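## Task

Move every blue block into the basket so that each sits fully inside with nothing sticking out past the rim, and place no block of any other color there. Some blue blocks are concealed inside or beneath other objects. At the end the drawer of the pale wooden cabinet must be completely closed and the metal box's lid must be fully seated on it. Anything that stays in place only because the robot is holding it does not count. Finally open the gripper and move the arm away.

## Robot and tools

Robot: a single arm with seven revolute joints and a parallel two-finger gripper. Scene frame, in metres: origin on the table surface straight below the arm base, +z up, +y to the left when facing along +x. The base may sit slightly tilted against the table.

execute_actions takes "actions", a list holding zero or one item, and an optional "pictures" boolean (images from cam_high and cam_wrist are included unless you pass false). An empty list commands nothing and just reports the state. An item with "rows" (1 to 15 rows) and optional "steps" (1 to 15, default 15) is a motion: one row per control step of 1/30 s, and the final row repeats for any remaining steps. An item with only "steps" (up to 300) is a wait, counted from the previous result, and the time you spend writing counts toward it. A refused call sends nothing.

Each row is one flat list of 9 numbers for the one arm. The first seven are absolute joint target angles in radians, in this order: joint_1 waist (-69.115 to 69.115), joint_2 shoulder (-2.250 to 2.250), joint_3 upper arm roll (-69.115 to 69.115), joint_4 elbow (-2.580 to 2.580), joint_5 forearm roll (-69.115 to 69.115), joint_6 wrist pitch (-2.100 to 2.100), joint_7 wrist roll (-69.115 to 69.115); this matches the Joint positions line. True ends may differ by up to 0.013 rad either way. A target beyond a stated end by over 0.013 rad, and further out than the current angle, gets the call refused; a target past the real end is clipped there, and the result may report "joint sent to its limit" (possibly about an earlier, still running action). Missing that line does not prove there is room left.

Number 8 is gripper position, an absolute opening command in [-1, 1]: +1 is 85 mm wide open, 0 about 41 mm, about -0.8 the pads touch, -1 squeezes until something blocks the fingers. Number 9 is gripper speed in [-1, 1]: roughly 20 mm/s at -1, 85 at 0, 150 at +1. Grip force is not set by you; a full close presses about 190 to 235 N per pad. For a firm grip command -1 and keep it. For a gentle grip, open, then command a little narrower than the object. To release, command wider than the object. Once stopped, fingers stay put until the position number changes by 0.01 or more, but they close further by themselves (not past the command) if the object yields, slips or is lost. position_measured_pct is about 50 - 50*position (0 = fully open). Stopping short under 90 means something is held or blocking; near 90 or slightly above means the pads met on nothing or on something very thin. Closing pushes the fingertips about 13 mm further from the arm, so keep that clearance above surfaces.

Motion: the target actually sent each step stays within 0.304 rad of the measured angle for joints 1 to 4 and 0.266 rad for joints 5 to 7, and all targets are pulled back if they would place the gripper over 70 mm from where it is. Joints move in coordination and finish together; a command reversing direction stops them together. After a long move the arm may still be travelling when the result arrives; look or wait before relying on the pose. Between calls the arm keeps heading for your last row until it nearly stops (slow or blocked counts) or a step is HELD; only a new action makes it continue or push harder.

Result lines: Joint positions (rad) and Joint velocities (rad/s) in column order; "joint command not followed" means the clearance check altered or blocked targets (mounting blocks and posts count as arm); HELD marks steps whose row was not fully sent. If contact torque hits a load limit (49.1 N m for joints 1 to 4, 30.9 N m for 5 to 7, held weight included) the arm halts for 10 s and the rest of the call is dropped. Carrying loads heats motors: MOTOR HOT appears from 60 °C; at 75 °C an OVER-TEMPERATURE FAULT makes the arm brake weakly and sag until it cools. Some heat carries into the next scene. Random brief tugs on a held item or pushes on loose objects can happen.

zoom_image: "camera" is "cam_high" or "cam_wrist"; "region" is [x0, y0, x1, y1] in pixels of that camera's latest 504x504 image, origin top-left, at most 504 by 504. cam_high is fixed (pos_world about [0.873659, 0.0916608, 1.06988], K fx=fy=357.732, cx 252.138, cy 252.979, strong radial distortion; may be off by a couple of degrees and millimetres). cam_wrist rides on the arm; its pose is not provided.

finished_scene: "scene" integer 1 or 2. It ends that scene for good, reports success, and gives the next scene's task. Replying without any tool call ends everything. If resuming from a summary, first send an empty actions list to learn the current scene.

Suggested order: look, locate all target-colored blocks (check inside the drawer and box and under items), open drawer or lift lid as needed, transfer blocks one at a time into the basket, close the drawer fully and reseat the lid, open the gripper, retract, then call finished_scene. Avoid knocking anything off the table, dropping or slamming objects, hard collisions and forceful pushing.

Each tool is called after "Call:" in YAML: its name, and indented under it one key for each argument.

## Session

Call:
execute_actions:
  actions: []

Scene clock: 0.00 s of 6000.00 s.
position_measured_pct=0.0
Joint positions: [-0.503  1.485  1.014  0.663  0.395  1.851  2.686]
Joint velocities: [ 0.    -0.    -0.     0.    -0.001 -0.     0.   ]

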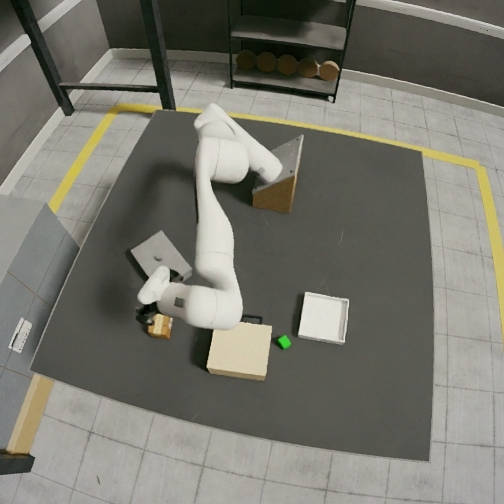

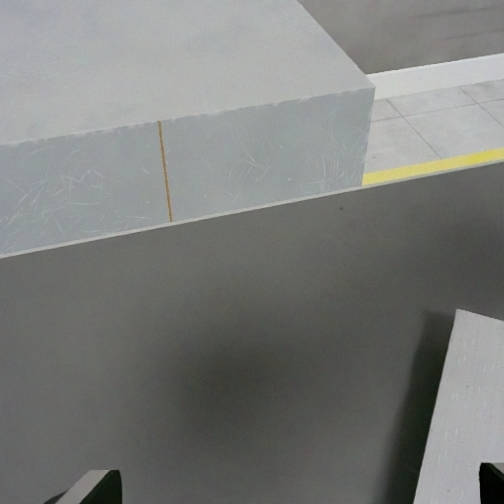

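Call:
execute_actions:
  actions:
    - {"rows":[[-0.8,1.25,0.85,0.8,0.2,1.6,2.75,0.5,0]],"steps":13}
  pictures: false

Call:
execute_actions:
  actions:
    - {"rows":[[-0.806,1.2235,0.7478,1.4696,0,0.9632,2.82,-0.3,0]],"steps":15}
  pictures: false

Call:
execute_actions:
  actions:
    - {"steps":20}

Call:
zoom_image:
  camera: "cam_high"
  region: [110, 210, 370, 400]

Scene clock: 6.07 s of 6000.00 s.
position_measured_pct=24.6
Joint positions: [-0.761  1.281  0.872  0.781  0.226  1.633  2.742]
Joint velocities: [-0.574 -0.438 -0.35   0.243 -0.412 -0.509  0.132]
Steps of this call (steps 1 to 90: nothing new was sent; then 2.63 s passed at rest; steps 91 to 103: all 13 steps of this action). Readings (joint positions | what the end effector reports):
91: [-0.505 1.484 1.014 0.664 0.394 1.850 2.687] | position_measured_pct=0.0
92: [-0.511 1.479 1.011 0.668 0.391 1.846 2.688] | position_measured_pct=0.4
94: [-0.540 1.455 0.996 0.682 0.374 1.823 2.693] | position_measured_pct=4.8
98: [-0.642 1.374 0.940 0.727 0.307 1.737 2.715] | position_measured_pct=15.9
103: the state above

Scene clock: 6.57 s of 6000.00 s.
position_measured_pct=61.5
Joint positions: [-0.804  1.229  0.76   1.265  0.026  1.17   2.811]
Joint velocities: [-0.01  -0.029 -0.077  1.226 -0.156 -1.182  0.055]
Steps of this call (steps 1 to 15: all 15 steps of this action). Readings (joint positions | what the end effector reports):
1: [-0.777 1.268 0.860 0.789 0.213 1.617 2.746] | position_measured_pct=25.0
2: [-0.789 1.260 0.849 0.802 0.198 1.597 2.751] | position_measured_pct=25.4
4: [-0.796 1.251 0.827 0.844 0.158 1.546 2.764] | position_measured_pct=29.8
8: [-0.800 1.239 0.792 0.985 0.088 1.419 2.789] | position_measured_pct=41.3
15: the state above

Scene clock: 7.23 s of 6000.00 s.
position_measured_pct=65.1
Joint positions: [-0.806  1.224  0.748  1.47   0.     0.963  2.82 ]
Joint velocities: [-0.    -0.     0.    -0.    -0.001 -0.001  0.   ]
Steps of this call (steps 1 to 20: the robot went on to your last target). Readings (joint positions | what the end effector reports):
1: [-0.805 1.228 0.758 1.305 0.021 1.130 2.813] | position_measured_pct=63.5
2: [-0.805 1.227 0.756 1.344 0.016 1.091 2.814] | position_measured_pct=64.3
4: [-0.805 1.226 0.751 1.407 0.008 1.027 2.817] | position_measured_pct=64.7
8: [-0.805 1.226 0.748 1.466 0.000 0.966 2.820] | position_measured_pct=65.1
20: the state above

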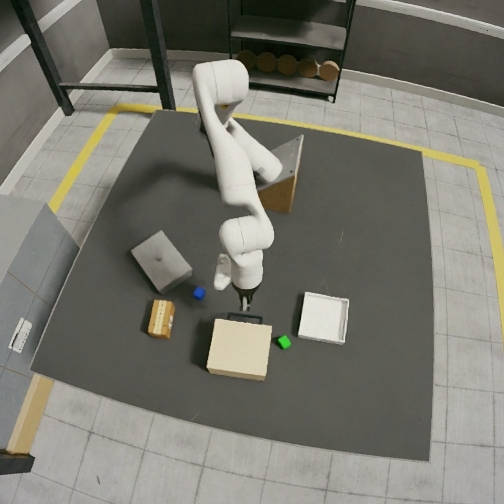

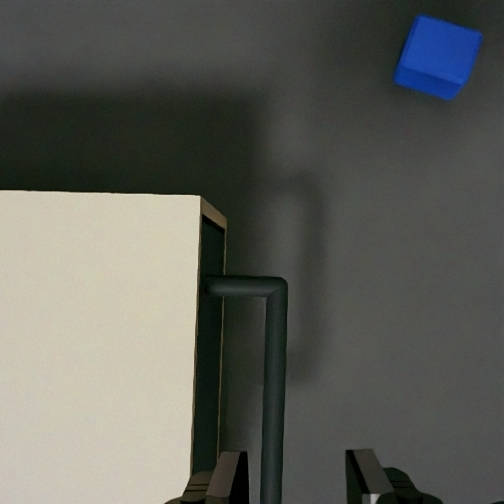

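Region (110, 210, 370, 400) of cam_high's 504x504 image, scaled by 1.938, with more detail than that image has; it fills the top 368 rows of this view, and the rest is white.

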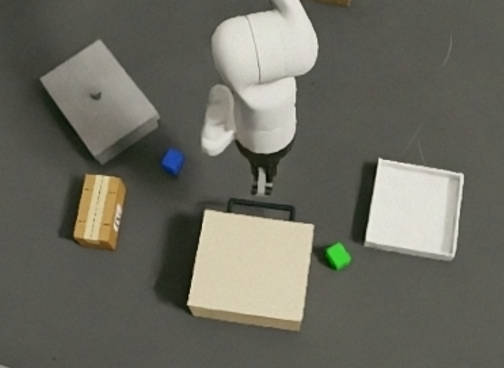

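Call:
execute_actions:
  actions:
    - {"rows":[[-0.706,1.3229,0.7229,1.4936,0,0.8013,2.792,-0.3,0]],"steps":14}

Scene clock: 13.43 s of 6000.00 s.
position_measured_pct=65.1
Joint positions: [-0.707  1.322  0.723  1.494  0.     0.801  2.792]
Joint velocities: [0.013 0.01  0.001 0.    0.001 0.001 0.   ]
Steps of this call (steps 1 to 15: the robot went on to your last target; steps 16 to 90: nothing new was sent; then 2.73 s passed at rest; steps 91 to 104: all 14 steps of this action). Readings (joint positions | what the end effector reports):
91: [-0.805 1.225 0.748 1.470 -0.000 0.962 2.820] | position_measured_pct=65.1
92: [-0.798 1.231 0.746 1.470 -0.000 0.954 2.818] | position_measured_pct=65.1
94: [-0.769 1.260 0.740 1.476 -0.000 0.911 2.811] | position_measured_pct=65.1
98: [-0.712 1.317 0.724 1.494 0.000 0.809 2.793] | position_measured_pct=65.1
104: the state above

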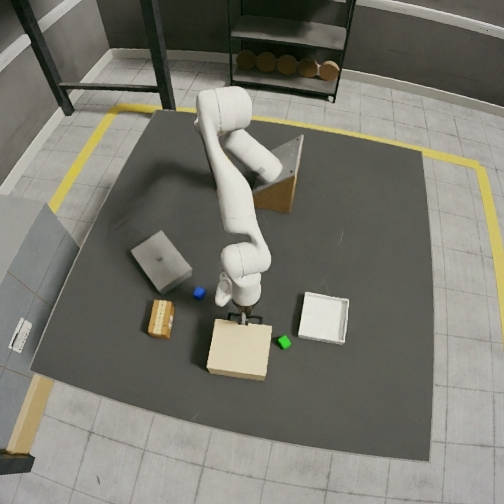

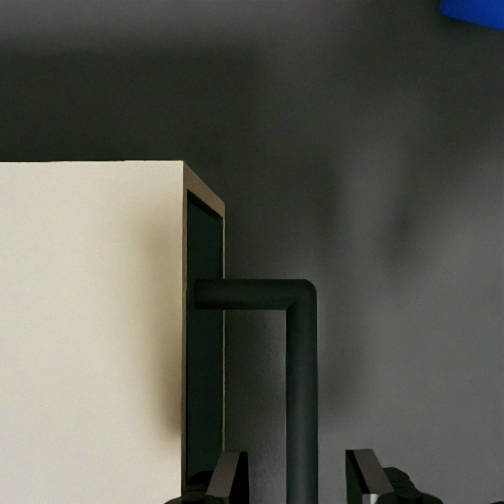

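Call:
execute_actions:
  actions:
    - {"rows":[[-0.685,1.352,0.715,1.529,0,0.73,2.79,-0.3,0]],"steps":11}

Call:
execute_actions:
  actions:
    - {"rows":[[-0.6885,1.35,0.7147,1.539,0,0.724,2.788,-0.3,0],[-0.692,1.348,0.7143,1.549,0,0.718,2.786,-0.3,0],[-0.6955,1.346,0.714,1.558,0,0.712,2.784,-0.3,0],[-0.699,1.344,0.7136,1.568,0,0.706,2.782,-0.3,0],[-0.706,1.34,0.713,1.588,0,0.694,2.779,-0.3,0],[-0.713,1.336,0.712,1.607,0,0.682,2.775,-0.3,0],[-0.72,1.332,0.7115,1.627,0,0.67,2.771,-0.3,0],[-0.7276,1.328,0.711,1.647,0,0.657,2.767,-0.3,0],[-0.735,1.324,0.71,1.666,0,0.645,2.763,-0.3,0],[-0.742,1.32,0.7094,1.686,0,0.633,2.76,-0.3,0],[-0.749,1.316,0.7087,1.705,0,0.621,2.756,-0.3,0],[-0.756,1.3125,0.708,1.725,0,0.609,2.752,-0.3,0],[-0.7624,1.31,0.7067,1.742,0,0.598,2.748,-0.3,0],[-0.769,1.307,0.7054,1.759,0,0.587,2.744,-0.3,0],[-0.775,1.3044,0.704,1.776,0,0.576,2.739,-0.3,0]]}
  pictures: false

Call:
execute_actions:
  actions:
    - {"rows":[[-0.7816,1.3017,0.703,1.793,0,0.565,2.735,-0.3,0],[-0.788,1.299,0.7015,1.81,0,0.5545,2.731,-0.3,0],[-0.7944,1.296,0.70,1.826,0,0.544,2.727,-0.3,0],[-0.801,1.2936,0.699,1.843,0,0.533,2.723,-0.3,0],[-0.804,1.292,0.698,1.852,0,0.527,2.72,-0.3,0],[-0.807,1.291,0.6976,1.86,0,0.522,2.718,-0.3,0],[-0.81,1.2895,0.697,1.869,0,0.516,2.716,-0.3,0],[-0.8136,1.288,0.696,1.877,0,0.511,2.714,-0.3,0],[-0.817,1.287,0.6956,1.886,0,0.505,2.712,-0.3,0],[-0.82,1.2855,0.695,1.894,0,0.5,2.71,-0.3,0]]}

Call:
zoom_image:
  camera: "cam_high"
  region: [180, 250, 310, 380]

Scene clock: 29.50 s of 6000.00 s.
position_measured_pct=65.1
Joint positions: [-0.685  1.352  0.715  1.529  0.     0.73   2.79 ]
Joint velocities: [ 0.003  0.004  0.001  0.001 -0.    -0.     0.   ]
Steps of this call (steps 1 to 15: the robot went on to your last target; steps 16 to 90: nothing new was sent; then 12.70 s passed at rest; steps 91 to 101: all 11 steps of this action). Readings (joint positions | what the end effector reports):
91: [-0.705 1.324 0.723 1.494 0.000 0.800 2.792] | position_measured_pct=65.1
92: [-0.702 1.328 0.722 1.499 0.000 0.789 2.792] | position_measured_pct=65.1
94: [-0.689 1.346 0.717 1.520 0.000 0.748 2.791] | position_measured_pct=65.1
98: [-0.686 1.351 0.715 1.529 -0.000 0.730 2.790] | position_measured_pct=65.1
101: the state above

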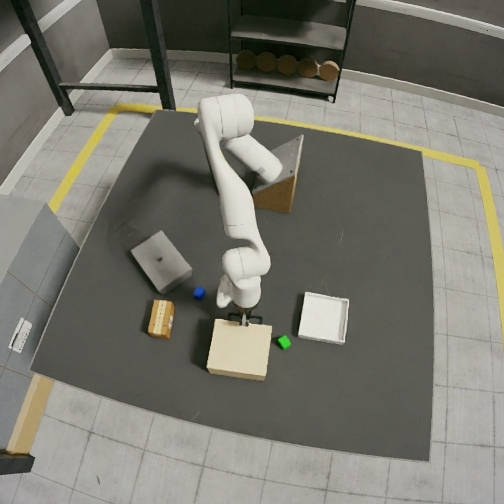

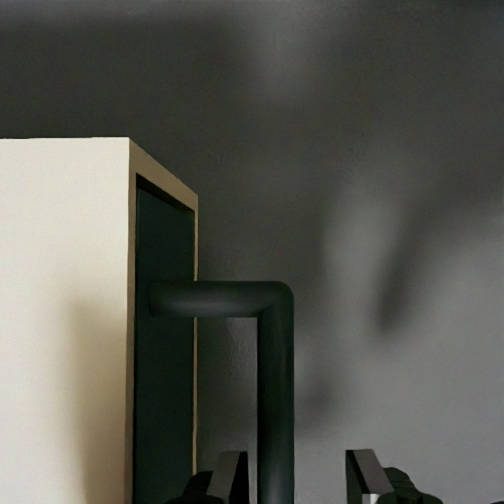

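Scene clock: 30.00 s of 6000.00 s.
position_measured_pct=65.1
Joint positions: [-0.76   1.311  0.707  1.732 -0.     0.602  2.75 ]
Joint velocities: [-0.196 -0.091 -0.035  0.539  0.002 -0.342 -0.126]
Steps of this call (steps 1 to 15: all 15 steps of this action). Readings (joint positions | what the end effector reports):
1: [-0.686 1.351 0.715 1.530 0.000 0.729 2.790] | position_measured_pct=65.1
2: [-0.688 1.350 0.715 1.536 0.000 0.726 2.789] | position_measured_pct=65.1
4: [-0.695 1.346 0.715 1.553 0.000 0.715 2.785] | position_measured_pct=65.1
8: [-0.714 1.335 0.713 1.605 0.000 0.682 2.775] | position_measured_pct=65.1
15: the state above

Scene clock: 30.50 s of 6000.00 s.
position_measured_pct=65.1
Joint positions: [-0.819  1.286  0.696  1.891  0.     0.498  2.71 ]
Joint velocities: [-0.01  -0.007  0.002  0.004  0.    -0.003 -0.   ]
Steps of this call (steps 1 to 15: all 15 steps of this action). Readings (joint positions | what the end effector reports):
1: [-0.767 1.308 0.706 1.750 -0.000 0.591 2.745] | position_measured_pct=65.1
2: [-0.773 1.305 0.704 1.768 -0.000 0.579 2.741] | position_measured_pct=65.1
4: [-0.786 1.299 0.702 1.802 -0.000 0.557 2.732] | position_measured_pct=65.1
8: [-0.807 1.291 0.697 1.858 -0.000 0.521 2.718] | position_measured_pct=65.1
15: the state above

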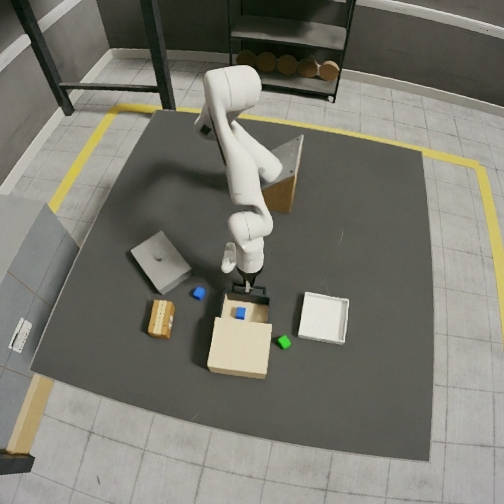

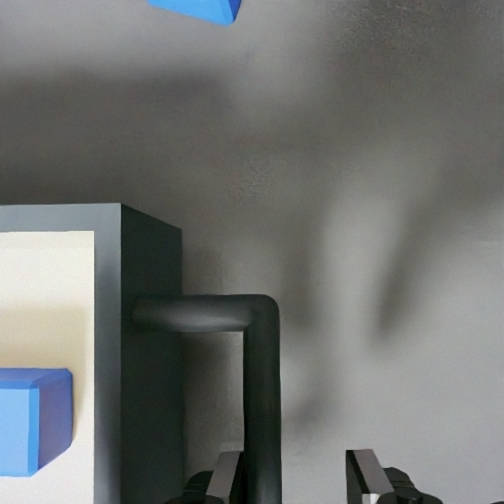

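Region (180, 250, 310, 380) of cam_high's 504x504 image, scaled by 3.877, with more detail than that image has.

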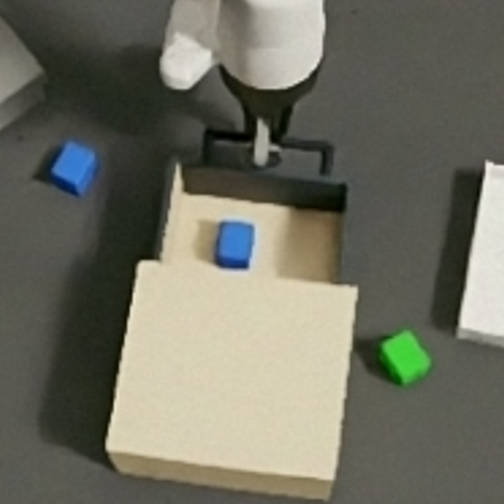

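Call:
execute_actions:
  actions:
    - {"rows":[[-0.8136,1.288,0.696,1.877,0,0.511,2.714,-0.3,0],[-0.8136,1.288,0.696,1.877,0,0.511,2.714,-0.3,0],[-0.8136,1.288,0.696,1.877,0,0.511,2.714,-0.3,0],[-0.936,1.156,0.7386,1.8269,0,0.7374,2.714,-0.3,0]],"steps":14}
  pictures: false

Call:
execute_actions:
  actions:
    - {"rows":[[-0.799,1.2122,0.7604,1.5568,0,0.8794,4.376,0.25,0]]}
  pictures: false

Call:
execute_actions:
  actions:
    - {"steps":36}

Scene clock: 41.93 s of 6000.00 s.
position_measured_pct=65.1
Joint positions: [-0.931  1.161  0.739  1.827  0.     0.736  2.714]
Joint velocities: [-0.02  -0.02   0.009  0.012  0.001  0.036  0.   ]
Steps of this call (steps 1 to 15: the robot went on to your last target; steps 16 to 90: nothing new was sent; then 7.97 s passed at rest; steps 91 to 104: all 14 steps of this action). Readings (joint positions | what the end effector reports):
91: [-0.819 1.285 0.696 1.891 0.000 0.499 2.710] | position_measured_pct=65.1
92: [-0.817 1.287 0.696 1.886 0.000 0.503 2.711] | position_measured_pct=65.1
94: [-0.815 1.287 0.697 1.877 0.000 0.512 2.714] | position_measured_pct=65.1
98: [-0.868 1.229 0.714 1.852 0.000 0.608 2.714] | position_measured_pct=65.1
104: the state above

Scene clock: 42.43 s of 6000.00 s.
position_measured_pct=37.7
Joint positions: [-0.816  1.205  0.758  1.587  0.     0.863  3.154]
Joint velocities: [ 0.099  0.04   0.014 -0.193  0.003  0.103  1.215]
Steps of this call (steps 1 to 15: all 15 steps of this action). Readings (joint positions | what the end effector reports):
1: [-0.931 1.160 0.739 1.826 0.000 0.738 2.715] | position_measured_pct=65.1
2: [-0.928 1.161 0.739 1.820 -0.000 0.741 2.720] | position_measured_pct=64.7
4: [-0.914 1.166 0.740 1.793 -0.000 0.755 2.746] | position_measured_pct=60.3
8: [-0.862 1.187 0.750 1.686 0.000 0.811 2.870] | position_measured_pct=49.2
15: the state above

Scene clock: 43.63 s of 6000.00 s.
position_measured_pct=37.7
Joint positions: [-0.799  1.212  0.76   1.557  0.     0.879  4.376]
Joint velocities: [ 0.     0.     0.    -0.     0.001  0.     0.   ]
Steps of this call (steps 1 to 36: the robot went on to your last target). Readings (joint positions | what the end effector reports):
1: [-0.813 1.206 0.759 1.582 0.000 0.866 3.195] | position_measured_pct=37.7
2: [-0.811 1.207 0.759 1.577 0.000 0.869 3.235] | position_measured_pct=37.7
4: [-0.807 1.209 0.760 1.570 0.000 0.873 3.317] | position_measured_pct=37.7
8: [-0.802 1.211 0.760 1.562 0.000 0.876 3.479] | position_measured_pct=37.7
36: the state above

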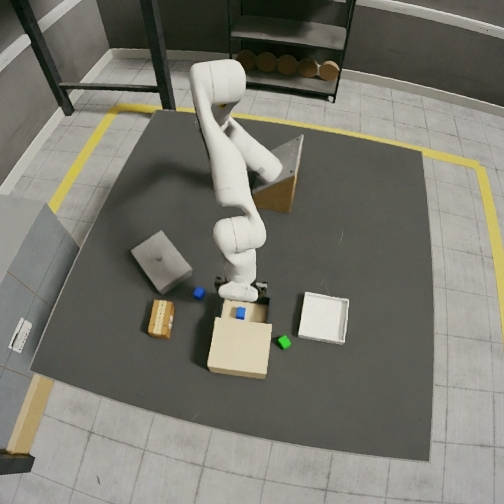

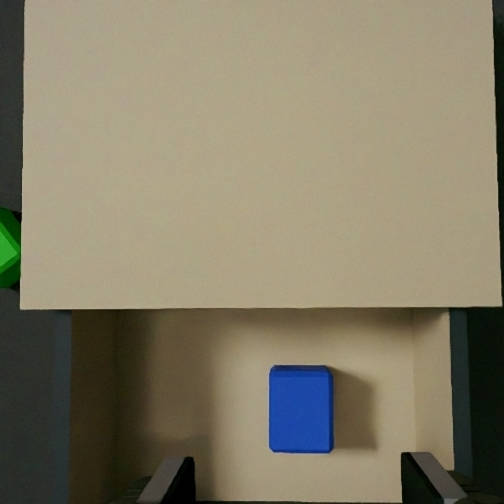

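Call:
execute_actions:
  actions:
    - {"rows":[[-0.663,1.3511,0.7236,1.6108,0,0.6351,4.379,0.05,0.5]]}

Call:
execute_actions:
  actions:
    - {"rows":[[-0.663,1.3511,0.7236,1.6108,0,0.6351,4.379,-0.45,0]],"steps":11}
  pictures: false

Call:
execute_actions:
  actions:
    - {"rows":[[-0.815,1.195,0.765,1.55,0,0.91,4.376,-0.45,0]]}

Scene clock: 51.83 s of 6000.00 s.
position_measured_pct=47.6
Joint positions: [-0.666  1.349  0.723  1.61  -0.     0.635  4.379]
Joint velocities: [ 0.015  0.015 -0.001 -0.    -0.002  0.002 -0.001]
Steps of this call (steps 1 to 30: the robot went on to your last target; steps 31 to 90: nothing new was sent; then 4.70 s passed at rest; steps 91 to 105: all 15 steps of this action). Readings (joint positions | what the end effector reports):
91: [-0.798 1.214 0.760 1.557 -0.000 0.878 4.376] | position_measured_pct=37.7
92: [-0.791 1.220 0.759 1.558 -0.000 0.869 4.376] | position_measured_pct=38.5
94: [-0.762 1.249 0.752 1.568 -0.000 0.822 4.377] | position_measured_pct=43.7
98: [-0.684 1.330 0.730 1.602 0.000 0.675 4.379] | position_measured_pct=47.2
105: the state above

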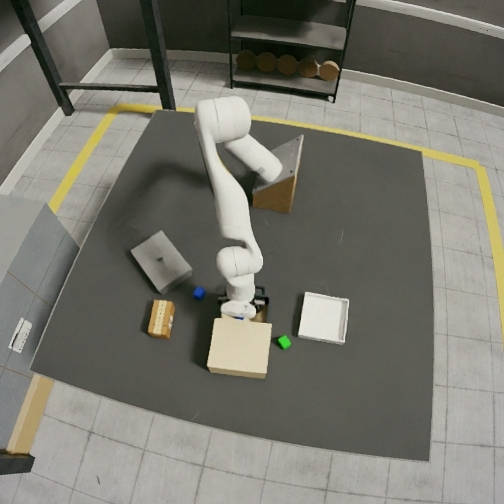

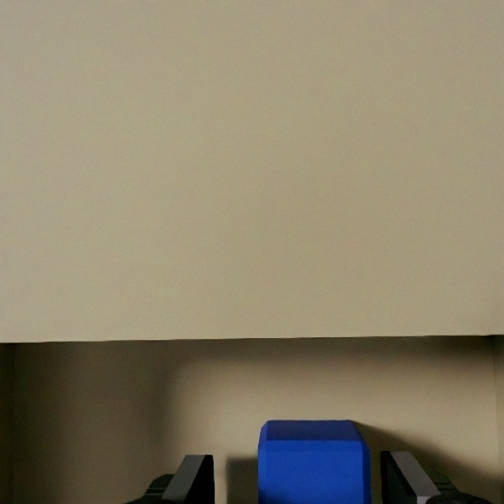

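Scene clock: 52.20 s of 6000.00 s.
position_measured_pct=67.1
Joint positions: [-0.663  1.351  0.724  1.611 -0.     0.635  4.379]
Joint velocities: [ 0.    -0.001 -0.    -0.    -0.    -0.002  0.   ]
Steps of this call (steps 1 to 11: all 11 steps of this action). Readings (joint positions | what the end effector reports):
1: [-0.665 1.350 0.723 1.610 -0.001 0.635 4.379] | position_measured_pct=47.6
2: [-0.665 1.350 0.723 1.610 -0.000 0.635 4.379] | position_measured_pct=48.0
4: [-0.664 1.351 0.723 1.611 -0.000 0.635 4.379] | position_measured_pct=52.0
8: [-0.663 1.351 0.724 1.611 0.000 0.635 4.379] | position_measured_pct=63.5
11: the state above

Scene clock: 52.70 s of 6000.00 s.
position_measured_pct=67.1
Joint positions: [-0.813  1.197  0.765  1.55   0.     0.91   4.376]
Joint velocities: [-0.022 -0.02  -0.002  0.    -0.001  0.     0.   ]
Steps of this call (steps 1 to 15: all 15 steps of this action). Readings (joint positions | what the end effector reports):
1: [-0.665 1.349 0.724 1.611 0.000 0.637 4.379] | position_measured_pct=67.1
2: [-0.671 1.343 0.725 1.609 0.000 0.646 4.379] | position_measured_pct=67.1
4: [-0.699 1.315 0.732 1.600 0.000 0.691 4.378] | position_measured_pct=67.1
8: [-0.782 1.229 0.755 1.564 -0.000 0.845 4.377] | position_measured_pct=67.1
15: the state above

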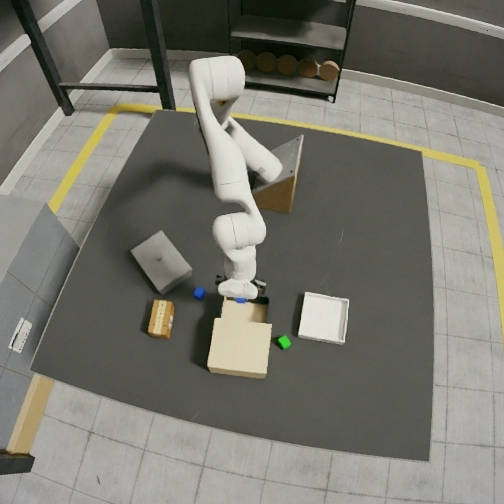

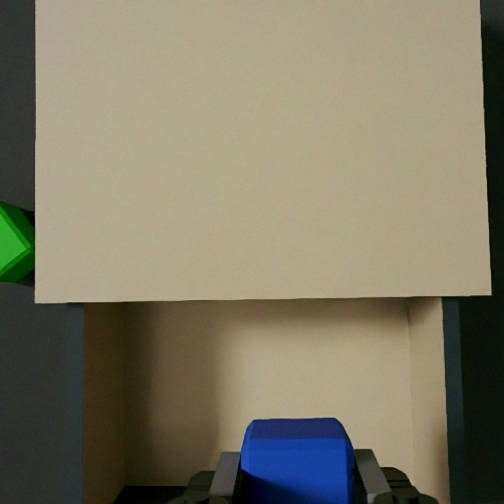

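Call:
execute_actions:
  actions:
    - {"rows":[[-0.82,1.36,0.681,1.29,0,1.026,4.216,-0.45,0]],"steps":9}
  pictures: false

Call:
execute_actions:
  actions:
    - {"rows":[[-0.82,1.535,0.597,1.03,0,1.142,4.056,-0.45,0]],"steps":9}
  pictures: false

Call:
execute_actions:
  actions:
    - {"rows":[[-0.812,1.7181,0.5126,0.7737,0,1.2574,3.897,-0.45,0]]}
  pictures: false

Call:
execute_actions:
  actions:
    - {"steps":6}

Scene clock: 62.10 s of 6000.00 s.
position_measured_pct=67.1
Joint positions: [-0.817  1.313  0.706  1.367 -0.     0.991  4.264]
Joint velocities: [-0.039  0.49  -0.327 -0.847 -0.017  0.374 -0.542]
Steps of this call (steps 1 to 15: the robot went on to your last target; steps 16 to 90: nothing new was sent; then 6.10 s passed at rest; steps 91 to 99: all 9 steps of this action). Readings (joint positions | what the end effector reports):
91: [-0.815 1.196 0.765 1.549 0.000 0.911 4.375] | position_measured_pct=67.1
92: [-0.815 1.200 0.764 1.543 0.000 0.913 4.372] | position_measured_pct=67.1
94: [-0.815 1.219 0.756 1.516 0.001 0.925 4.356] | position_measured_pct=67.1
98: [-0.816 1.295 0.718 1.398 0.001 0.977 4.284] | position_measured_pct=67.1
99: the state above

Scene clock: 62.40 s of 6000.00 s.
position_measured_pct=67.1
Joint positions: [-0.82   1.502  0.61   1.077 -0.001  1.121  4.084]
Joint velocities: [-0.018  0.414 -0.233 -0.653 -0.007  0.297 -0.411]
Steps of this call (steps 1 to 9: all 9 steps of this action). Readings (joint positions | what the end effector reports):
1: [-0.819 1.329 0.696 1.340 -0.000 1.003 4.247] | position_measured_pct=67.1
2: [-0.819 1.349 0.687 1.309 0.000 1.018 4.228] | position_measured_pct=67.1
4: [-0.818 1.398 0.665 1.237 0.000 1.050 4.183] | position_measured_pct=67.1
8: [-0.820 1.487 0.619 1.101 -0.000 1.110 4.099] | position_measured_pct=67.1
9: the state above

Scene clock: 62.90 s of 6000.00 s.
position_measured_pct=67.1
Joint positions: [-0.813  1.715  0.512  0.775 -0.     1.257  3.897]
Joint velocities: [ 0.01   0.025  0.011 -0.02   0.005  0.003 -0.001]
Steps of this call (steps 1 to 15: all 15 steps of this action). Readings (joint positions | what the end effector reports):
1: [-0.821 1.516 0.603 1.056 -0.001 1.131 4.071] | position_measured_pct=67.1
2: [-0.820 1.533 0.597 1.031 0.000 1.142 4.056] | position_measured_pct=67.1
4: [-0.817 1.579 0.579 0.966 0.001 1.170 4.018] | position_measured_pct=67.1
8: [-0.814 1.673 0.532 0.835 -0.001 1.229 3.935] | position_measured_pct=67.1
15: the state above

Scene clock: 63.10 s of 6000.00 s.
position_measured_pct=67.1
Joint positions: [-0.812  1.718  0.513  0.774 -0.     1.257  3.897]
Joint velocities: [ 0.002  0.006 -0.    -0.001  0.    -0.001  0.   ]
Steps of this call (steps 1 to 6: the robot went on to your last target). Readings (joint positions | what the end effector reports):
1: [-0.813 1.716 0.512 0.774 0.000 1.257 3.897] | position_measured_pct=67.1
2: [-0.813 1.716 0.513 0.774 0.000 1.257 3.897] | position_measured_pct=67.1
4: [-0.812 1.717 0.513 0.774 0.000 1.257 3.897] | position_measured_pct=67.1
6: the state above

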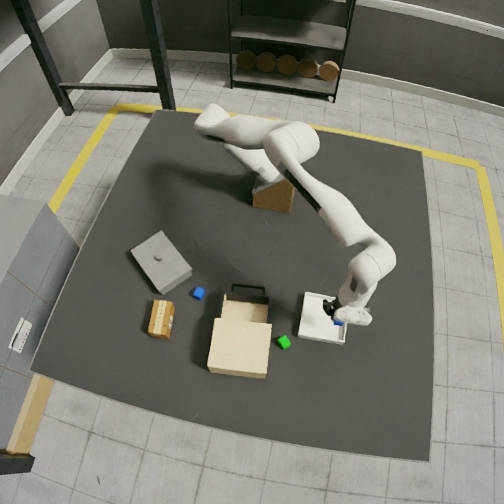

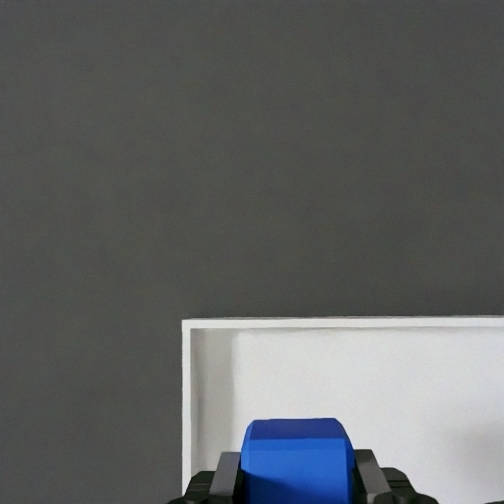

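Call:
execute_actions:
  actions:
    - {"rows":[[-0.759,1.8099,0.5229,0.8166,0,1.1089,3.897,-0.45,0]],"steps":13}
  pictures: false

Call:
execute_actions:
  actions:
    - {"rows":[[-0.7575,1.8125,0.523,0.8166,0,1.106,3.897,-0.45,0],[-0.756,1.815,0.5235,0.8166,0,1.103,3.897,-0.45,0]],"steps":7}

Scene clock: 70.37 s of 6000.00 s.
position_measured_pct=67.1
Joint positions: [-0.759  1.809  0.523  0.817  0.     1.109  3.897]
Joint velocities: [ 0.004  0.004  0.001 -0.004  0.001  0.    -0.   ]
Steps of this call (steps 1 to 15: the robot went on to your last target; steps 16 to 90: nothing new was sent; then 3.83 s passed at rest; steps 91 to 103: all 13 steps of this action). Readings (joint positions | what the end effector reports):
91: [-0.811 1.719 0.513 0.774 -0.000 1.256 3.897] | position_measured_pct=67.1
92: [-0.808 1.725 0.513 0.775 -0.000 1.248 3.897] | position_measured_pct=67.1
94: [-0.792 1.752 0.516 0.786 0.000 1.205 3.897] | position_measured_pct=67.1
98: [-0.761 1.807 0.522 0.817 -0.000 1.114 3.897] | position_measured_pct=67.1
103: the state above

Scene clock: 70.60 s of 6000.00 s.
position_measured_pct=67.1
Joint positions: [-0.756  1.814  0.524  0.816  0.     1.103  3.897]
Joint velocities: [ 0.005  0.009 -0.     0.004  0.004  0.    -0.   ]
Steps of this call (steps 1 to 7: all 7 steps of this action). Readings (joint positions | what the end effector reports):
1: [-0.759 1.810 0.523 0.817 0.000 1.108 3.897] | position_measured_pct=67.1
2: [-0.758 1.812 0.523 0.816 0.000 1.106 3.897] | position_measured_pct=67.1
4: [-0.757 1.814 0.523 0.816 0.000 1.103 3.897] | position_measured_pct=67.1
7: the state above

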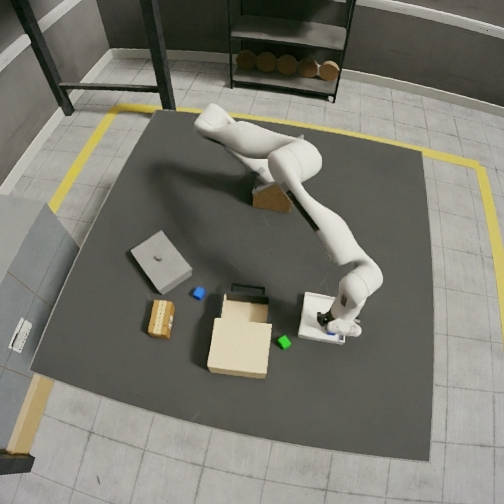

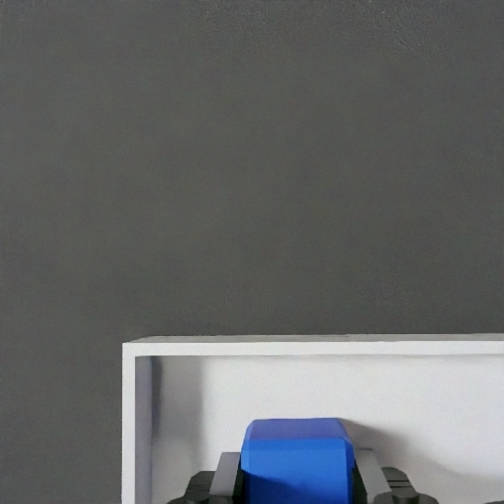

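Call:
execute_actions:
  actions:
    - {"rows":[[-0.756,1.815,0.5235,0.8166,0,1.103,3.897,-0.05,-0.5]],"steps":10}
  pictures: false

Call:
execute_actions:
  actions:
    - {"rows":[[-0.812,1.7181,0.5126,0.7737,0,1.2574,3.897,-0.05,0]],"steps":9}
  pictures: false

Call:
execute_actions:
  actions:
    - {"rows":[[-0.988,1.1463,0.7136,2.0122,0,0.5904,4.23,-0.3,0]]}
  pictures: false

Call:
execute_actions:
  actions:
    - {"steps":28}

Call:
execute_actions:
  actions:
    - {"rows":[[-0.8505,1.276,0.685,1.972,0,0.4475,4.255,-0.3,0]],"steps":13}

Scene clock: 79.37 s of 6000.00 s.
position_measured_pct=54.0
Joint positions: [-0.756  1.815  0.523  0.817 -0.     1.103  3.897]
Joint velocities: [ 0.     0.001  0.     0.     0.001  0.001 -0.   ]
Steps of this call (steps 1 to 15: the robot went on to your last target; steps 16 to 90: nothing new was sent; then 5.43 s passed at rest; steps 91 to 100: all 10 steps of this action). Readings (joint positions | what the end effector reports):
91: [-0.756 1.814 0.524 0.816 0.000 1.103 3.897] | position_measured_pct=67.1
92: [-0.756 1.814 0.524 0.816 0.000 1.103 3.897] | position_measured_pct=67.1
94: [-0.756 1.815 0.524 0.817 0.000 1.103 3.897] | position_measured_pct=63.9
98: [-0.756 1.815 0.523 0.817 -0.000 1.103 3.897] | position_measured_pct=57.1
100: the state above

Scene clock: 79.67 s of 6000.00 s.
position_measured_pct=52.4
Joint positions: [-0.811  1.72   0.513  0.772  0.     1.255  3.897]
Joint velocities: [-0.018 -0.036 -0.004 -0.015 -0.002  0.059  0.   ]
Steps of this call (steps 1 to 9: all 9 steps of this action). Readings (joint positions | what the end effector reports):
1: [-0.757 1.814 0.523 0.816 0.000 1.104 3.897] | position_measured_pct=53.2
2: [-0.760 1.809 0.523 0.815 -0.000 1.113 3.897] | position_measured_pct=52.8
4: [-0.776 1.781 0.520 0.805 -0.000 1.155 3.897] | position_measured_pct=52.8
8: [-0.809 1.722 0.513 0.773 0.000 1.251 3.897] | position_measured_pct=52.4
9: the state above

Scene clock: 80.17 s of 6000.00 s.
position_measured_pct=65.1
Joint positions: [-0.945  1.351  0.663  1.14  -0.     0.937  4.142]
Joint velocities: [-0.22  -1.005  0.25   1.187  0.002 -1.05   0.423]
Steps of this call (steps 1 to 15: all 15 steps of this action). Readings (joint positions | what the end effector reports):
1: [-0.812 1.718 0.513 0.773 -0.000 1.256 3.898] | position_measured_pct=52.4
2: [-0.816 1.712 0.516 0.781 -0.000 1.252 3.902] | position_measured_pct=53.2
4: [-0.834 1.683 0.533 0.810 -0.001 1.228 3.926] | position_measured_pct=57.1
8: [-0.886 1.576 0.592 0.915 -0.000 1.136 4.017] | position_measured_pct=64.3
15: the state above

Scene clock: 81.10 s of 6000.00 s.
position_measured_pct=65.1
Joint positions: [-0.987  1.148  0.714  2.011  0.     0.592  4.23 ]
Joint velocities: [-0.004 -0.007 -0.001  0.029 -0.001 -0.019  0.001]
Steps of this call (steps 1 to 28: the robot went on to your last target). Readings (joint positions | what the end effector reports):
1: [-0.952 1.318 0.672 1.182 -0.000 0.899 4.156] | position_measured_pct=65.1
2: [-0.959 1.288 0.679 1.226 0.000 0.860 4.169] | position_measured_pct=65.1
4: [-0.968 1.242 0.692 1.317 0.000 0.779 4.190] | position_measured_pct=65.1
8: [-0.978 1.192 0.705 1.484 0.000 0.675 4.212] | position_measured_pct=65.1
28: the state above

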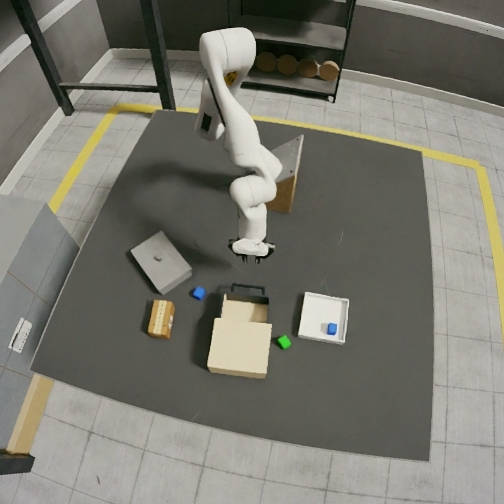

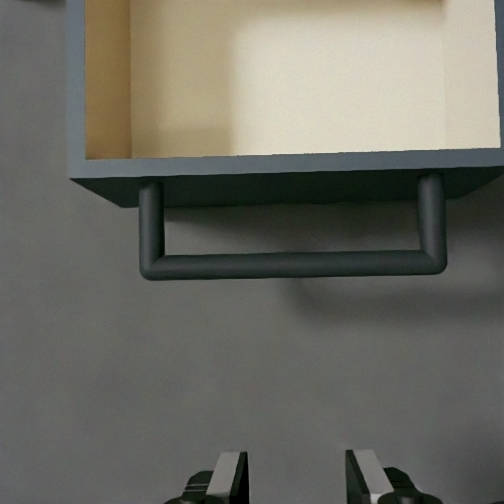

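Scene clock: 81.53 s of 6000.00 s.
position_measured_pct=65.1
Joint positions: [-0.854  1.273  0.685  1.972 -0.     0.447  4.255]
Joint velocities: [ 0.034  0.03   0.001 -0.003  0.003  0.002 -0.   ]
Steps of this call (steps 1 to 13: all 13 steps of this action). Readings (joint positions | what the end effector reports):
1: [-0.986 1.149 0.713 2.011 -0.000 0.590 4.230] | position_measured_pct=65.1
2: [-0.979 1.155 0.712 2.009 -0.000 0.585 4.231] | position_measured_pct=65.1
4: [-0.949 1.183 0.707 2.002 -0.000 0.557 4.236] | position_measured_pct=65.1
8: [-0.869 1.259 0.689 1.978 0.000 0.467 4.252] | position_measured_pct=65.1
13: the state above

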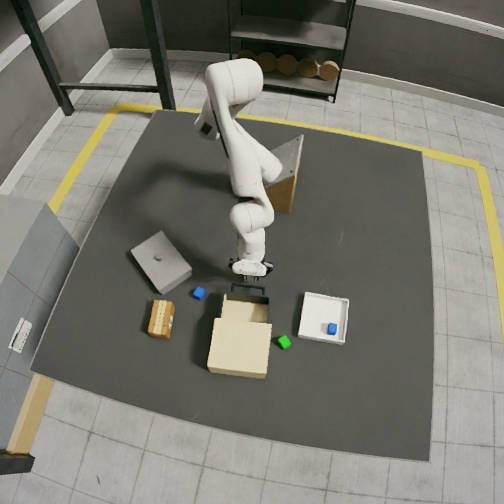

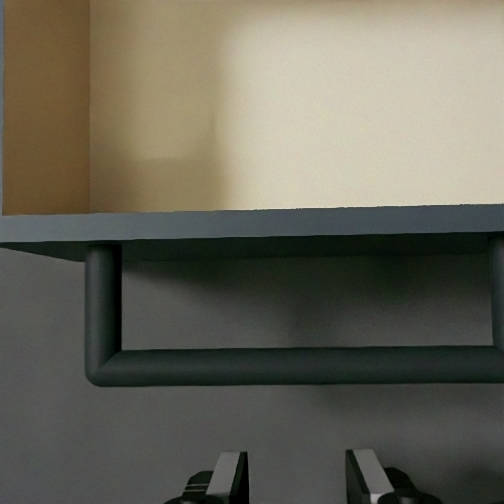

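Call:
execute_actions:
  actions:
    - {"rows":[[-0.8444,1.278,0.687,1.956,0,0.458,4.27,-0.3,0],[-0.838,1.28,0.689,1.941,0,0.4685,4.275,-0.3,0],[-0.832,1.282,0.691,1.925,0,0.479,4.28,-0.3,0],[-0.829,1.283,0.692,1.917,0,0.484,4.283,-0.3,0],[-0.826,1.2836,0.693,1.91,0,0.4895,4.285,-0.3,0],[-0.823,1.2845,0.694,1.902,0,0.495,4.288,-0.3,0],[-0.82,1.2855,0.695,1.894,0,0.5,4.29,-0.3,0],[-0.8136,1.288,0.696,1.877,0,0.511,4.294,-0.3,0],[-0.807,1.291,0.6976,1.86,0,0.522,4.298,-0.3,0],[-0.801,1.2936,0.699,1.843,0,0.533,4.303,-0.3,0],[-0.7944,1.296,0.70,1.826,0,0.544,4.307,-0.3,0],[-0.788,1.299,0.7015,1.81,0,0.5545,4.311,-0.3,0],[-0.7816,1.3017,0.703,1.793,0,0.565,4.315,-0.3,0],[-0.775,1.3044,0.704,1.776,0,0.576,4.319,-0.3,0],[-0.769,1.307,0.7054,1.759,0,0.587,4.324,-0.3,0]]}
  pictures: false

Call:
execute_actions:
  actions:
    - {"rows":[[-0.7624,1.31,0.7067,1.742,0,0.598,4.328,-0.3,0],[-0.756,1.3125,0.708,1.725,0,0.609,4.332,-0.3,0],[-0.749,1.316,0.7087,1.705,0,0.621,4.336,-0.3,0],[-0.742,1.32,0.7094,1.686,0,0.633,4.34,-0.3,0],[-0.735,1.324,0.71,1.666,0,0.645,4.343,-0.3,0],[-0.7276,1.328,0.711,1.647,0,0.657,4.347,-0.3,0],[-0.72,1.332,0.7115,1.627,0,0.67,4.351,-0.3,0],[-0.7165,1.334,0.712,1.617,0,0.676,4.353,-0.3,0],[-0.713,1.336,0.712,1.607,0,0.682,4.355,-0.3,0],[-0.7095,1.338,0.7125,1.598,0,0.688,4.357,-0.3,0],[-0.706,1.34,0.713,1.588,0,0.694,4.359,-0.3,0],[-0.7025,1.342,0.7133,1.578,0,0.70,4.36,-0.3,0],[-0.699,1.344,0.7136,1.568,0,0.706,4.362,-0.3,0],[-0.6955,1.346,0.714,1.558,0,0.712,4.364,-0.3,0]]}
  pictures: false

Call:
execute_actions:
  actions:
    - {"steps":6}

Scene clock: 95.30 s of 6000.00 s.
position_measured_pct=65.1
Joint positions: [-0.782  1.302  0.702  1.797 -0.     0.564  4.314]
Joint velocities: [ 0.183  0.077  0.038 -0.489  0.002  0.313  0.123]
Steps of this call (steps 1 to 15: the robot went on to your last target; steps 16 to 90: nothing new was sent; then 10.27 s passed at rest; steps 91 to 105: all 15 steps of this action). Readings (joint positions | what the end effector reports):
91: [-0.850 1.276 0.685 1.971 -0.000 0.448 4.256] | position_measured_pct=65.1
92: [-0.847 1.277 0.685 1.966 -0.000 0.452 4.260] | position_measured_pct=65.1
94: [-0.837 1.281 0.688 1.941 -0.000 0.468 4.273] | position_measured_pct=65.1
98: [-0.822 1.285 0.694 1.899 -0.000 0.497 4.288] | position_measured_pct=65.1
105: the state above

Scene clock: 95.80 s of 6000.00 s.
position_measured_pct=65.1
Joint positions: [-0.699  1.344  0.713  1.568 -0.001  0.709  4.362]
Joint velocities: [ 0.077  0.046  0.004 -0.221 -0.004  0.165  0.046]
Steps of this call (steps 1 to 15: all 15 steps of this action). Readings (joint positions | what the end effector reports):
1: [-0.776 1.304 0.704 1.781 -0.000 0.574 4.318] | position_measured_pct=65.1
2: [-0.770 1.307 0.705 1.764 -0.000 0.585 4.323] | position_measured_pct=65.1
4: [-0.757 1.313 0.707 1.730 -0.000 0.607 4.331] | position_measured_pct=65.1
8: [-0.730 1.327 0.710 1.656 -0.000 0.653 4.345] | position_measured_pct=65.1
15: the state above

Scene clock: 96.00 s of 6000.00 s.
position_measured_pct=65.1
Joint positions: [-0.696  1.346  0.713  1.561 -0.001  0.715  4.364]
Joint velocities: [ 0.004  0.003 -0.001 -0.004  0.001  0.001 -0.   ]
Steps of this call (steps 1 to 6: the robot went on to your last target). Readings (joint positions | what the end effector reports):
1: [-0.697 1.345 0.714 1.563 -0.001 0.713 4.363] | position_measured_pct=65.1
2: [-0.697 1.345 0.714 1.562 -0.000 0.714 4.364] | position_measured_pct=65.1
4: [-0.696 1.346 0.713 1.561 -0.001 0.715 4.364] | position_measured_pct=65.1
6: the state above

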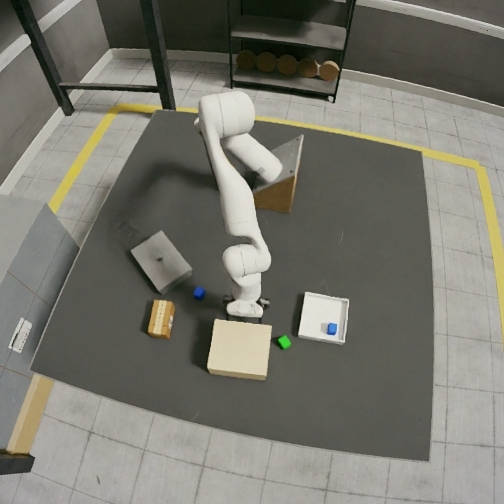

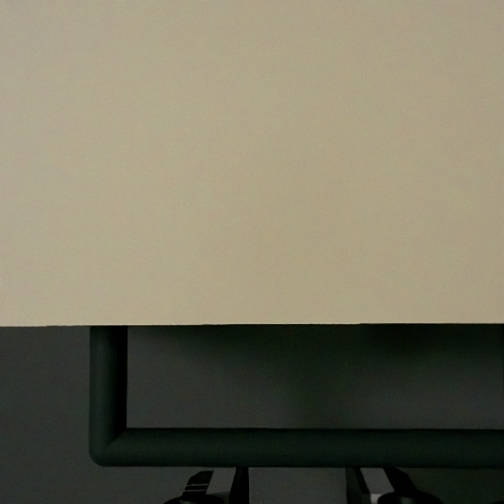

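Call:
execute_actions:
  actions:
    - {"rows":[[-0.713,1.336,0.712,1.607,0,0.682,4.355,-0.3,0],[-0.713,1.336,0.712,1.607,0,0.682,4.355,-0.3,0],[-0.713,1.336,0.712,1.607,0,0.682,4.355,-0.3,0],[-0.714,1.0349,0.9543,1.8741,0,0.6205,4.43,0.2,0]]}
  pictures: false

Call:
execute_actions:
  actions:
    - {"steps":14}

Scene clock: 103.97 s of 6000.00 s.
position_measured_pct=40.9
Joint positions: [-0.713  1.086  0.911  1.83   0.     0.631  4.418]
Joint velocities: [ 0.002 -0.645  0.638  0.573  0.012 -0.131  0.166]
Steps of this call (steps 1 to 15: the robot went on to your last target; steps 16 to 90: nothing new was sent; then 4.47 s passed at rest; steps 91 to 105: all 15 steps of this action). Readings (joint positions | what the end effector reports):
91: [-0.696 1.346 0.713 1.562 -0.001 0.714 4.364] | position_measured_pct=65.1
92: [-0.699 1.345 0.713 1.567 -0.000 0.710 4.363] | position_measured_pct=65.1
94: [-0.708 1.337 0.713 1.592 -0.000 0.693 4.359] | position_measured_pct=65.1
98: [-0.710 1.270 0.749 1.677 -0.001 0.669 4.374] | position_measured_pct=57.9
105: the state above

Scene clock: 104.43 s of 6000.00 s.
position_measured_pct=40.1
Joint positions: [-0.714  1.035  0.954  1.874  0.     0.62   4.43 ]
Joint velocities: [-0.001 -0.004 -0.     0.     0.002 -0.001 -0.   ]
Steps of this call (steps 1 to 14: the robot went on to your last target). Readings (joint positions | what the end effector reports):
1: [-0.713 1.067 0.931 1.847 0.001 0.627 4.423] | position_measured_pct=40.5
2: [-0.713 1.054 0.945 1.860 0.001 0.624 4.426] | position_measured_pct=40.1
4: [-0.712 1.043 0.957 1.871 0.001 0.622 4.430] | position_measured_pct=40.1
8: [-0.713 1.038 0.954 1.874 -0.000 0.621 4.430] | position_measured_pct=40.1
14: the state above

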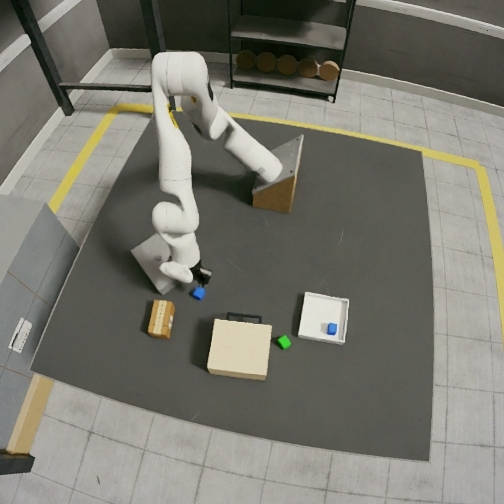

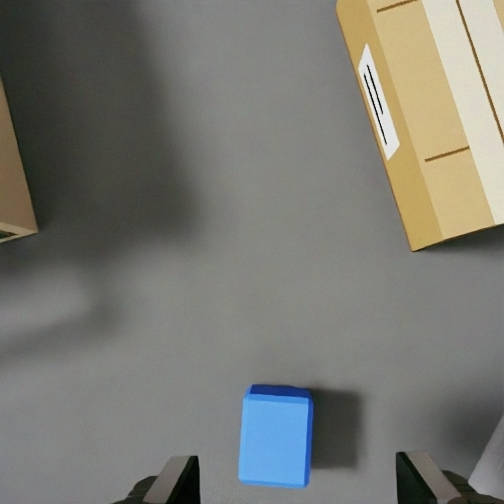

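Call:
execute_actions:
  actions:
    - {"rows":[[-0.553,1.1608,0.8682,1.906,0,0.3983,4.36,0.1,0]]}

Call:
execute_actions:
  actions:
    - {"rows":[[-0.553,1.1608,0.8682,1.906,0,0.3983,4.36,-0.45,0]],"steps":12}
  pictures: false

Call:
execute_actions:
  actions:
    - {"rows":[[-0.79,0.99,0.99,1.85,0,0.72,4.36,-0.45,0]]}

Scene clock: 111.30 s of 6000.00 s.
position_measured_pct=45.2
Joint positions: [-0.556  1.159  0.868  1.906  0.     0.398  4.36 ]
Joint velocities: [ 0.028  0.017  0.003  0.002  0.001  0.001 -0.   ]
Steps of this call (steps 1 to 30: the robot went on to your last target; steps 31 to 90: nothing new was sent; then 3.37 s passed at rest; steps 91 to 105: all 15 steps of this action). Readings (joint positions | what the end effector reports):
91: [-0.712 1.036 0.954 1.874 -0.000 0.619 4.430] | position_measured_pct=40.1
92: [-0.706 1.041 0.951 1.875 -0.000 0.612 4.427] | position_measured_pct=40.5
94: [-0.675 1.064 0.937 1.880 0.000 0.575 4.416] | position_measured_pct=43.7
98: [-0.584 1.137 0.886 1.900 0.000 0.443 4.374] | position_measured_pct=44.8
105: the state above

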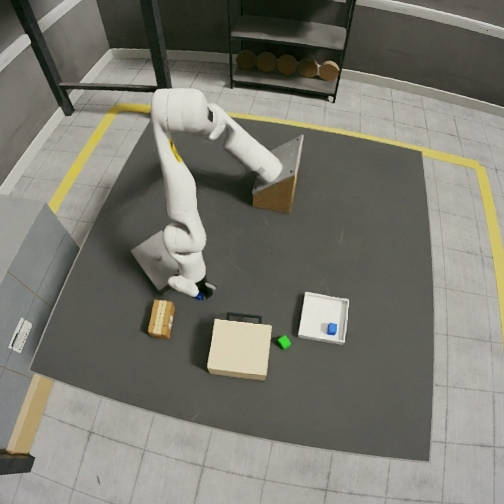

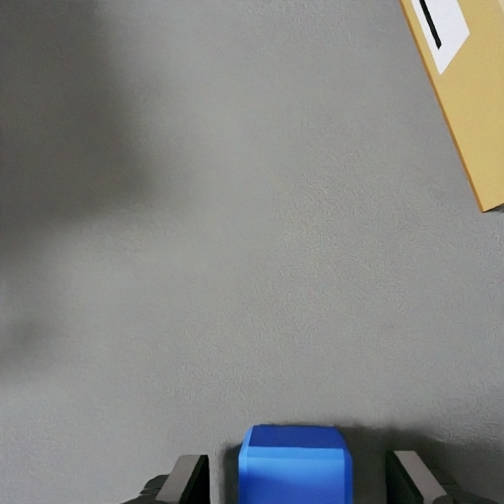

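Scene clock: 111.70 s of 6000.00 s.
position_measured_pct=67.1
Joint positions: [-0.554  1.16   0.868  1.906  0.     0.399  4.36 ]
Joint velocities: [-0.    -0.001 -0.     0.001  0.001 -0.002  0.   ]
Steps of this call (steps 1 to 12: all 12 steps of this action). Readings (joint positions | what the end effector reports):
1: [-0.555 1.159 0.868 1.906 0.000 0.398 4.360] | position_measured_pct=45.2
2: [-0.555 1.160 0.868 1.906 0.000 0.398 4.360] | position_measured_pct=45.6
4: [-0.554 1.160 0.868 1.906 0.000 0.398 4.360] | position_measured_pct=49.6
8: [-0.553 1.161 0.868 1.906 -0.000 0.398 4.360] | position_measured_pct=61.1
12: the state above

Scene clock: 112.20 s of 6000.00 s.
position_measured_pct=67.1
Joint positions: [-0.783  0.994  0.99   1.85   0.     0.719  4.36 ]
Joint velocities: [-0.047 -0.031  0.006  0.006 -0.001  0.022  0.   ]
Steps of this call (steps 1 to 15: all 15 steps of this action). Readings (joint positions | what the end effector reports):
1: [-0.555 1.159 0.869 1.906 0.000 0.400 4.360] | position_measured_pct=67.1
2: [-0.562 1.155 0.871 1.905 0.000 0.406 4.360] | position_measured_pct=67.1
4: [-0.592 1.134 0.885 1.899 -0.000 0.436 4.360] | position_measured_pct=67.1
8: [-0.694 1.060 0.937 1.873 -0.000 0.570 4.360] | position_measured_pct=67.1
15: the state above

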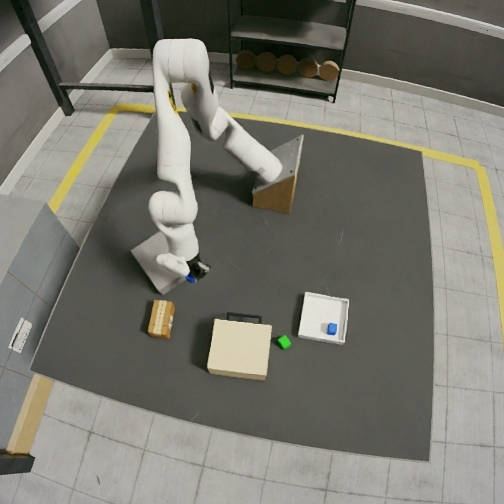

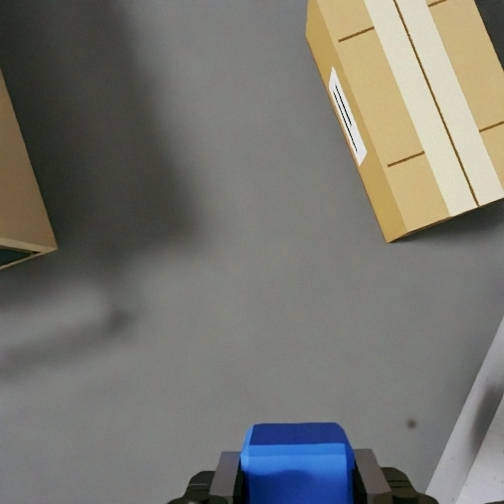

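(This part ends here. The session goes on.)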